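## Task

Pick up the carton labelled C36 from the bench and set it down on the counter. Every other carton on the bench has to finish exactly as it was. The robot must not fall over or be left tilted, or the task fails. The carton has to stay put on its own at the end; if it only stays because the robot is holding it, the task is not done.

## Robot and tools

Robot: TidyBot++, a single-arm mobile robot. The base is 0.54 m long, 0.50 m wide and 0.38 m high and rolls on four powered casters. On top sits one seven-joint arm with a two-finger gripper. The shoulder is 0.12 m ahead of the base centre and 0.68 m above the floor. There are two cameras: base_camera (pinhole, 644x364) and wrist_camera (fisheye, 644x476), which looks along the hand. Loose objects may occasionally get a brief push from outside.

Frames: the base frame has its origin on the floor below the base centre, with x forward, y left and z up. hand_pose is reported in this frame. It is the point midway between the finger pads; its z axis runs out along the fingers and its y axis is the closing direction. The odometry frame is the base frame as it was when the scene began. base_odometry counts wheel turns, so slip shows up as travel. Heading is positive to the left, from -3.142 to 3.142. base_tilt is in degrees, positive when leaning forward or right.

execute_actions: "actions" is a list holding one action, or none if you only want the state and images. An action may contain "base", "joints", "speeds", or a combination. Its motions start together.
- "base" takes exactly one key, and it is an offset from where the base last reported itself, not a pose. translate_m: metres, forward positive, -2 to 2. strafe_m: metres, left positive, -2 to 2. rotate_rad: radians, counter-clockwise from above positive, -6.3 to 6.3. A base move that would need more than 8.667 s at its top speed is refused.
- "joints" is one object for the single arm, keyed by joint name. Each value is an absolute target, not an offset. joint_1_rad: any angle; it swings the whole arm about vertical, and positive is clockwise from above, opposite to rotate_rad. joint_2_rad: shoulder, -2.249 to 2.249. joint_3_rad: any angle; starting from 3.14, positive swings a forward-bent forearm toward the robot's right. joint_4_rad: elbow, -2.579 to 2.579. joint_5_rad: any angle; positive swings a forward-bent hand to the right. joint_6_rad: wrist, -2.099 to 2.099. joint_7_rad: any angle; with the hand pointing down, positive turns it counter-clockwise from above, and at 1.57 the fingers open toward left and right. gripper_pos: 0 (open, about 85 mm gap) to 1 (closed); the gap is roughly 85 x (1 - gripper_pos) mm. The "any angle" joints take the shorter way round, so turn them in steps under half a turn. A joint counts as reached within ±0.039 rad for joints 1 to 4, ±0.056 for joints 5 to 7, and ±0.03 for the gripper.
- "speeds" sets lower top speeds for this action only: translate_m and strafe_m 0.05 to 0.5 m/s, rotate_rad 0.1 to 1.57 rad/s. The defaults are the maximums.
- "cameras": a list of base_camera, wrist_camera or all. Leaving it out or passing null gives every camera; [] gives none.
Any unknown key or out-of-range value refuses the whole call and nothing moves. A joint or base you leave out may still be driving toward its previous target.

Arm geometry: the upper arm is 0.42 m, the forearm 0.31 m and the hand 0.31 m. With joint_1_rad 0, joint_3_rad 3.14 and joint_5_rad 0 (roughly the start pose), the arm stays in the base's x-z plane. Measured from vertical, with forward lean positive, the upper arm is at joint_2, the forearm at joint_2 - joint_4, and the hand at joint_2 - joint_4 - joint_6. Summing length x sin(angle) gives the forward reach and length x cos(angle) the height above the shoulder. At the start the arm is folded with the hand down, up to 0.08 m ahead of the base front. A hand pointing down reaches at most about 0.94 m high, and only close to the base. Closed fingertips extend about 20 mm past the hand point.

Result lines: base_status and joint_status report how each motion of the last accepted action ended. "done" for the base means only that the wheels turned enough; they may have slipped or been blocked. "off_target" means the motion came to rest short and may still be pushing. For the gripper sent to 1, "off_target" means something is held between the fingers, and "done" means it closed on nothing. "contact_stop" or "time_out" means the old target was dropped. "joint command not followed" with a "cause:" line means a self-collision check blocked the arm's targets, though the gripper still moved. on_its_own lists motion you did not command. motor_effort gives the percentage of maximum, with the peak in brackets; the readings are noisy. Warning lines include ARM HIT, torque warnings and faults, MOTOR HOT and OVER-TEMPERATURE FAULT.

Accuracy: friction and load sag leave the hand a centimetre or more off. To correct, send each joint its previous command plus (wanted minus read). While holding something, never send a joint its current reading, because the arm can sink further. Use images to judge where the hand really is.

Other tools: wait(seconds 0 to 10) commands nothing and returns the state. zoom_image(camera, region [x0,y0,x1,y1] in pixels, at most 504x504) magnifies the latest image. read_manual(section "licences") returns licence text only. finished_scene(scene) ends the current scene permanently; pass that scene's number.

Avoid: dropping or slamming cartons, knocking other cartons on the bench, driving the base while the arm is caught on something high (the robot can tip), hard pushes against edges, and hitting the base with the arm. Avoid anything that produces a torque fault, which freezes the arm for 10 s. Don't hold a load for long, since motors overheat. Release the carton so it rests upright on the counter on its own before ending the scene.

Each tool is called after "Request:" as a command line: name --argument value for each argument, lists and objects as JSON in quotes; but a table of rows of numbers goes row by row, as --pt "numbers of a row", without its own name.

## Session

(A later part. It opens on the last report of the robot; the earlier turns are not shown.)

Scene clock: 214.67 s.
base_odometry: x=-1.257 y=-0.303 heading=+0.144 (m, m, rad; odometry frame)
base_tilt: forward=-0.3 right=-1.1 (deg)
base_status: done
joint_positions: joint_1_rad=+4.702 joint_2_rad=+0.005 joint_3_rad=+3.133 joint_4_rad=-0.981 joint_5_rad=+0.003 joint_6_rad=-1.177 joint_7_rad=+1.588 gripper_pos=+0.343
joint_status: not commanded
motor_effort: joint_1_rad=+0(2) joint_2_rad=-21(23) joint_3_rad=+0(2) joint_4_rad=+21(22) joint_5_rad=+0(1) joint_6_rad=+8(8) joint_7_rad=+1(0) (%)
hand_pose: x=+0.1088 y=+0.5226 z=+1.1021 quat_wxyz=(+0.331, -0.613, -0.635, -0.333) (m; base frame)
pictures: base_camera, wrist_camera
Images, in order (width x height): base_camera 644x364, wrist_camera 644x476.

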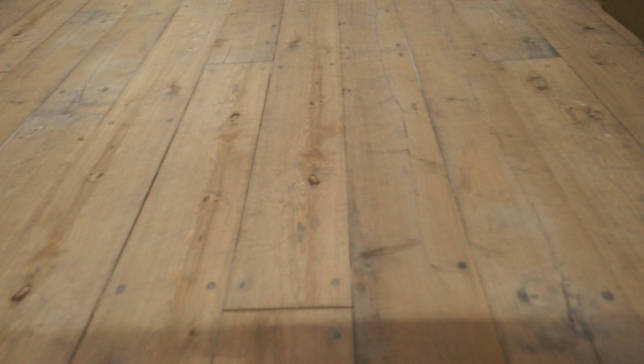

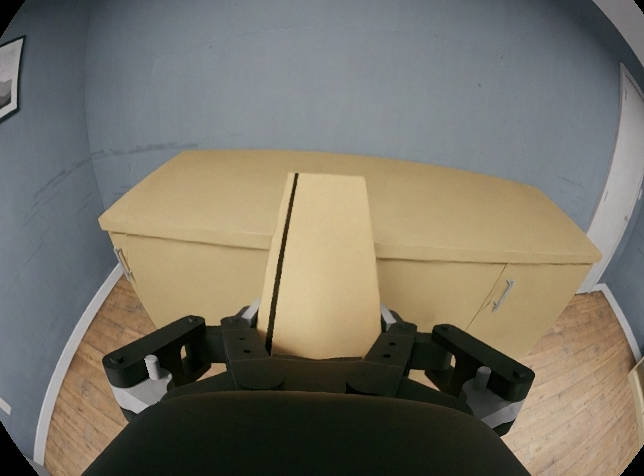

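Request:
execute_actions --actions '[{"base":{"strafe_m":0.5},"speeds":{"strafe_m":0.3}}]' --cameras '[]'

Request:
execute_actions --actions '[{"joints":{"joint_2_rad":0.42,"joint_4_rad":-0.96,"joint_6_rad":-0.98}}]'

Scene clock: 229.53 s.
base_odometry: x=-1.328 y=+0.192 heading=+0.144 (m, m, rad; odometry frame)
base_tilt: forward=-0.4 right=-1.1 (deg)
base_status: done
joint_positions: joint_1_rad=+4.702 joint_2_rad=+0.005 joint_3_rad=+3.133 joint_4_rad=-0.982 joint_5_rad=+0.003 joint_6_rad=-1.176 joint_7_rad=+1.588 gripper_pos=+0.343
joint_status: not commanded
motor_effort: joint_1_rad=+0(1) joint_2_rad=-21(26) joint_3_rad=+0(1) joint_4_rad=+21(22) joint_5_rad=+0(0) joint_6_rad=+8(9) joint_7_rad=+1(0) (%)
hand_pose: x=+0.1088 y=+0.5226 z=+1.1022 quat_wxyz=(+0.332, -0.613, -0.635, -0.333) (m; base frame)
pictures: none
No camera images: the call's "cameras" was empty. Leave "cameras" out to get every camera's image.

Scene clock: 232.77 s.
base_odometry: x=-1.328 y=+0.192 heading=+0.144 (m, m, rad; odometry frame)
base_tilt: forward=-0.4 right=-1.1 (deg)
base_status: not commanded
joint_positions: joint_1_rad=+4.702 joint_2_rad=+0.374 joint_3_rad=+3.133 joint_4_rad=-0.936 joint_5_rad=+0.003 joint_6_rad=-1.001 joint_7_rad=+1.588 gripper_pos=+0.343
joint_status: joint_2_rad off_target (ended at +0.374, target +0.420); the others done
motor_effort: joint_1_rad=+0(1) joint_2_rad=-28(38) joint_3_rad=+0(1) joint_4_rad=+17(24) joint_5_rad=+0(3) joint_6_rad=+6(8) joint_7_rad=+1(2) (%)
hand_pose: x=+0.1069 y=+0.6873 z=+0.9447 quat_wxyz=(+0.285, -0.636, -0.658, -0.285) (m; base frame)
pictures: base_camera, wrist_camera
Images, in order (width x height): base_camera 644x364, wrist_camera 644x476.

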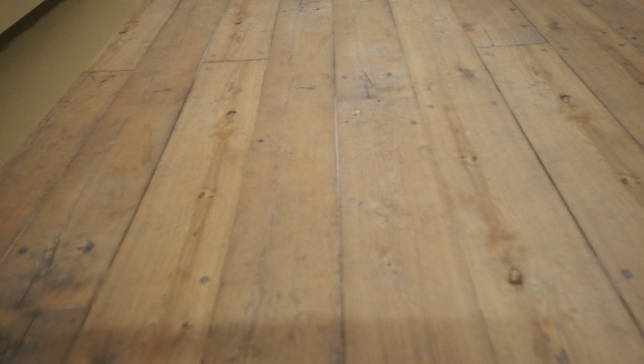

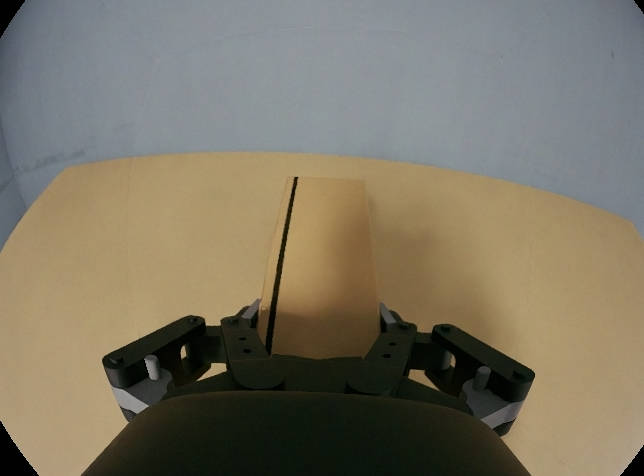

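Request:
execute_actions --actions '[{"joints":{"joint_2_rad":0.385,"joint_4_rad":-0.92,"joint_6_rad":-1.13}}]' --cameras '["wrist_camera"]'

Request:
execute_actions --actions '[{"joints":{"gripper_pos":0}}]' --cameras '["wrist_camera"]'

Request:
execute_actions --actions '[{"joints":{"joint_2_rad":0.1,"joint_4_rad":-0.92,"joint_6_rad":-1.3}}]'

Scene clock: 239.30 s.
base_odometry: x=-1.328 y=+0.192 heading=+0.144 (m, m, rad; odometry frame)
base_tilt: forward=-0.4 right=-1.1 (deg)
base_status: not commanded
joint_positions: joint_1_rad=+4.702 joint_2_rad=+0.373 joint_3_rad=+3.133 joint_4_rad=-0.917 joint_5_rad=+0.003 joint_6_rad=-1.086 joint_7_rad=+1.588 gripper_pos=+0.343
joint_status: all done
motor_effort: joint_1_rad=-1(0) joint_2_rad=-31(35) joint_3_rad=+0(0) joint_4_rad=+18(21) joint_5_rad=+0(1) joint_6_rad=+4(6) joint_7_rad=+0(1) (%)
hand_pose: x=+0.1072 y=+0.6709 z=+0.9366 quat_wxyz=(+0.264, -0.645, -0.667, -0.264) (m; base frame)
pictures: wrist_camera
Images, in order (width x height): wrist_camera 644x476.

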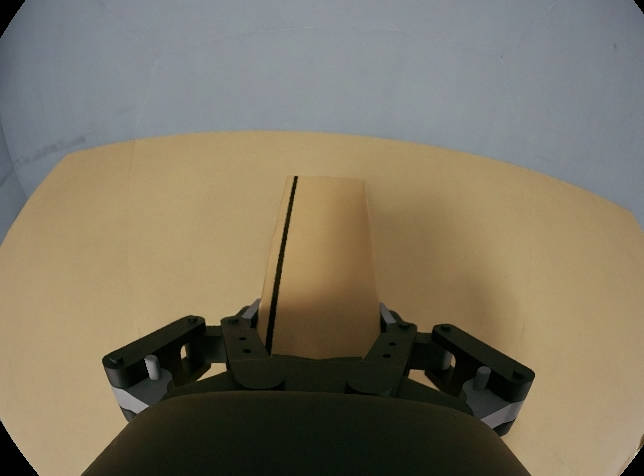

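Scene clock: 240.40 s.
base_odometry: x=-1.328 y=+0.192 heading=+0.144 (m, m, rad; odometry frame)
base_tilt: forward=-0.4 right=-1.1 (deg)
base_status: not commanded
joint_positions: joint_1_rad=+4.702 joint_2_rad=+0.376 joint_3_rad=+3.133 joint_4_rad=-0.916 joint_5_rad=+0.003 joint_6_rad=-1.100 joint_7_rad=+1.588 gripper_pos=+0.000
joint_status: all done
motor_effort: joint_1_rad=+0(0) joint_2_rad=-36(38) joint_3_rad=+0(0) joint_4_rad=+22(23) joint_5_rad=+0(0) joint_6_rad=+7(7) joint_7_rad=+1(1) (%)
hand_pose: x=+0.1072 y=+0.6685 z=+0.9316 quat_wxyz=(+0.259, -0.647, -0.669, -0.259) (m; base frame)
pictures: wrist_camera
Images, in order (width x height): wrist_camera 644x476.

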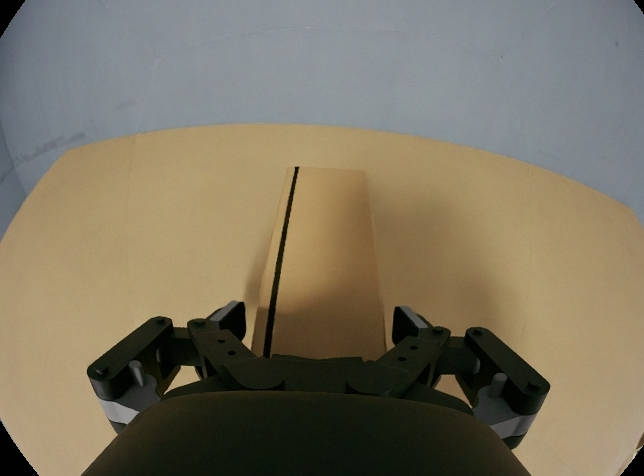

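Scene clock: 241.97 s.
base_odometry: x=-1.328 y=+0.192 heading=+0.144 (m, m, rad; odometry frame)
base_tilt: forward=-0.3 right=-1.1 (deg)
base_status: not commanded
joint_positions: joint_1_rad=+4.702 joint_2_rad=+0.093 joint_3_rad=+3.133 joint_4_rad=-0.916 joint_5_rad=+0.003 joint_6_rad=-1.270 joint_7_rad=+1.588 gripper_pos=+0.000
joint_status: all done
motor_effort: joint_1_rad=+0(0) joint_2_rad=-24(39) joint_3_rad=+0(0) joint_4_rad=+20(23) joint_5_rad=+0(0) joint_6_rad=+7(7) joint_7_rad=+1(0) (%)
hand_pose: x=+0.1088 y=+0.5414 z=+1.0653 quat_wxyz=(+0.295, -0.631, -0.654, -0.296) (m; base frame)
pictures: base_camera, wrist_camera
Images, in order (width x height): base_camera 644x364, wrist_camera 644x476.

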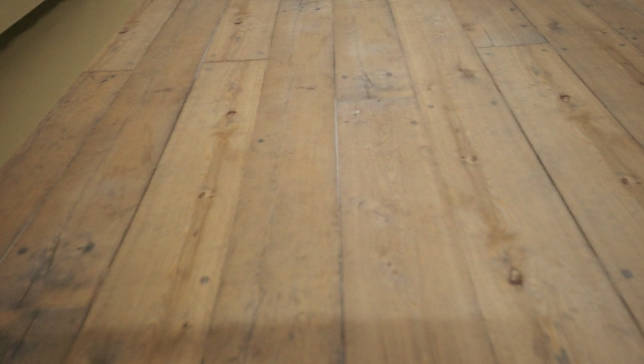

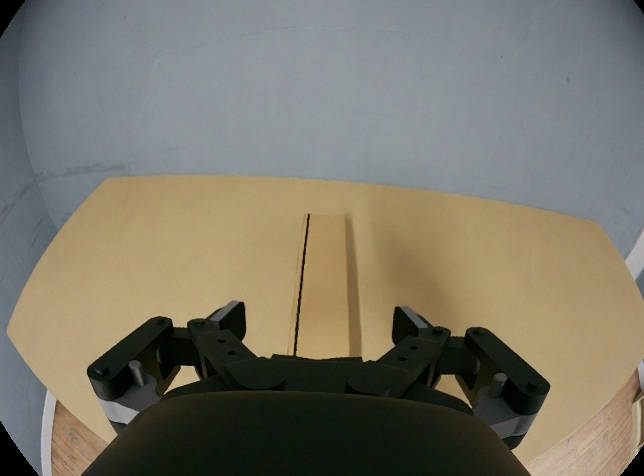

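Check that the near end is fully on the counter.

Request:
execute_actions --actions '[{"joints":{"joint_2_rad":-0.3,"joint_4_rad":-1.0,"joint_6_rad":-1.7}}]' --cameras '["wrist_camera"]'

Scene clock: 246.00 s.
base_odometry: x=-1.328 y=+0.192 heading=+0.144 (m, m, rad; odometry frame)
base_tilt: forward=-0.3 right=-1.0 (deg)
base_status: not commanded
joint_positions: joint_1_rad=+4.702 joint_2_rad=-0.304 joint_3_rad=+3.133 joint_4_rad=-0.973 joint_5_rad=+0.003 joint_6_rad=-1.674 joint_7_rad=+1.588 gripper_pos=+0.000
joint_status: all done
motor_effort: joint_1_rad=+0(0) joint_2_rad=-4(27) joint_3_rad=+1(1) joint_4_rad=+16(21) joint_5_rad=+0(0) joint_6_rad=+7(8) joint_7_rad=+0(0) (%)
hand_pose: x=+0.1122 y=+0.2916 z=+1.1129 quat_wxyz=(+0.273, -0.640, -0.663, -0.277) (m; base frame)
pictures: wrist_camera
Images, in order (width x height): wrist_camera 644x476.

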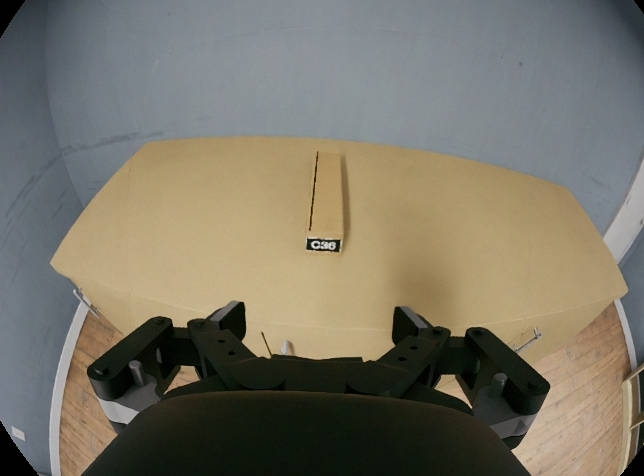

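Request:
finished_scene --scene 1

The scene is finished: the task was done.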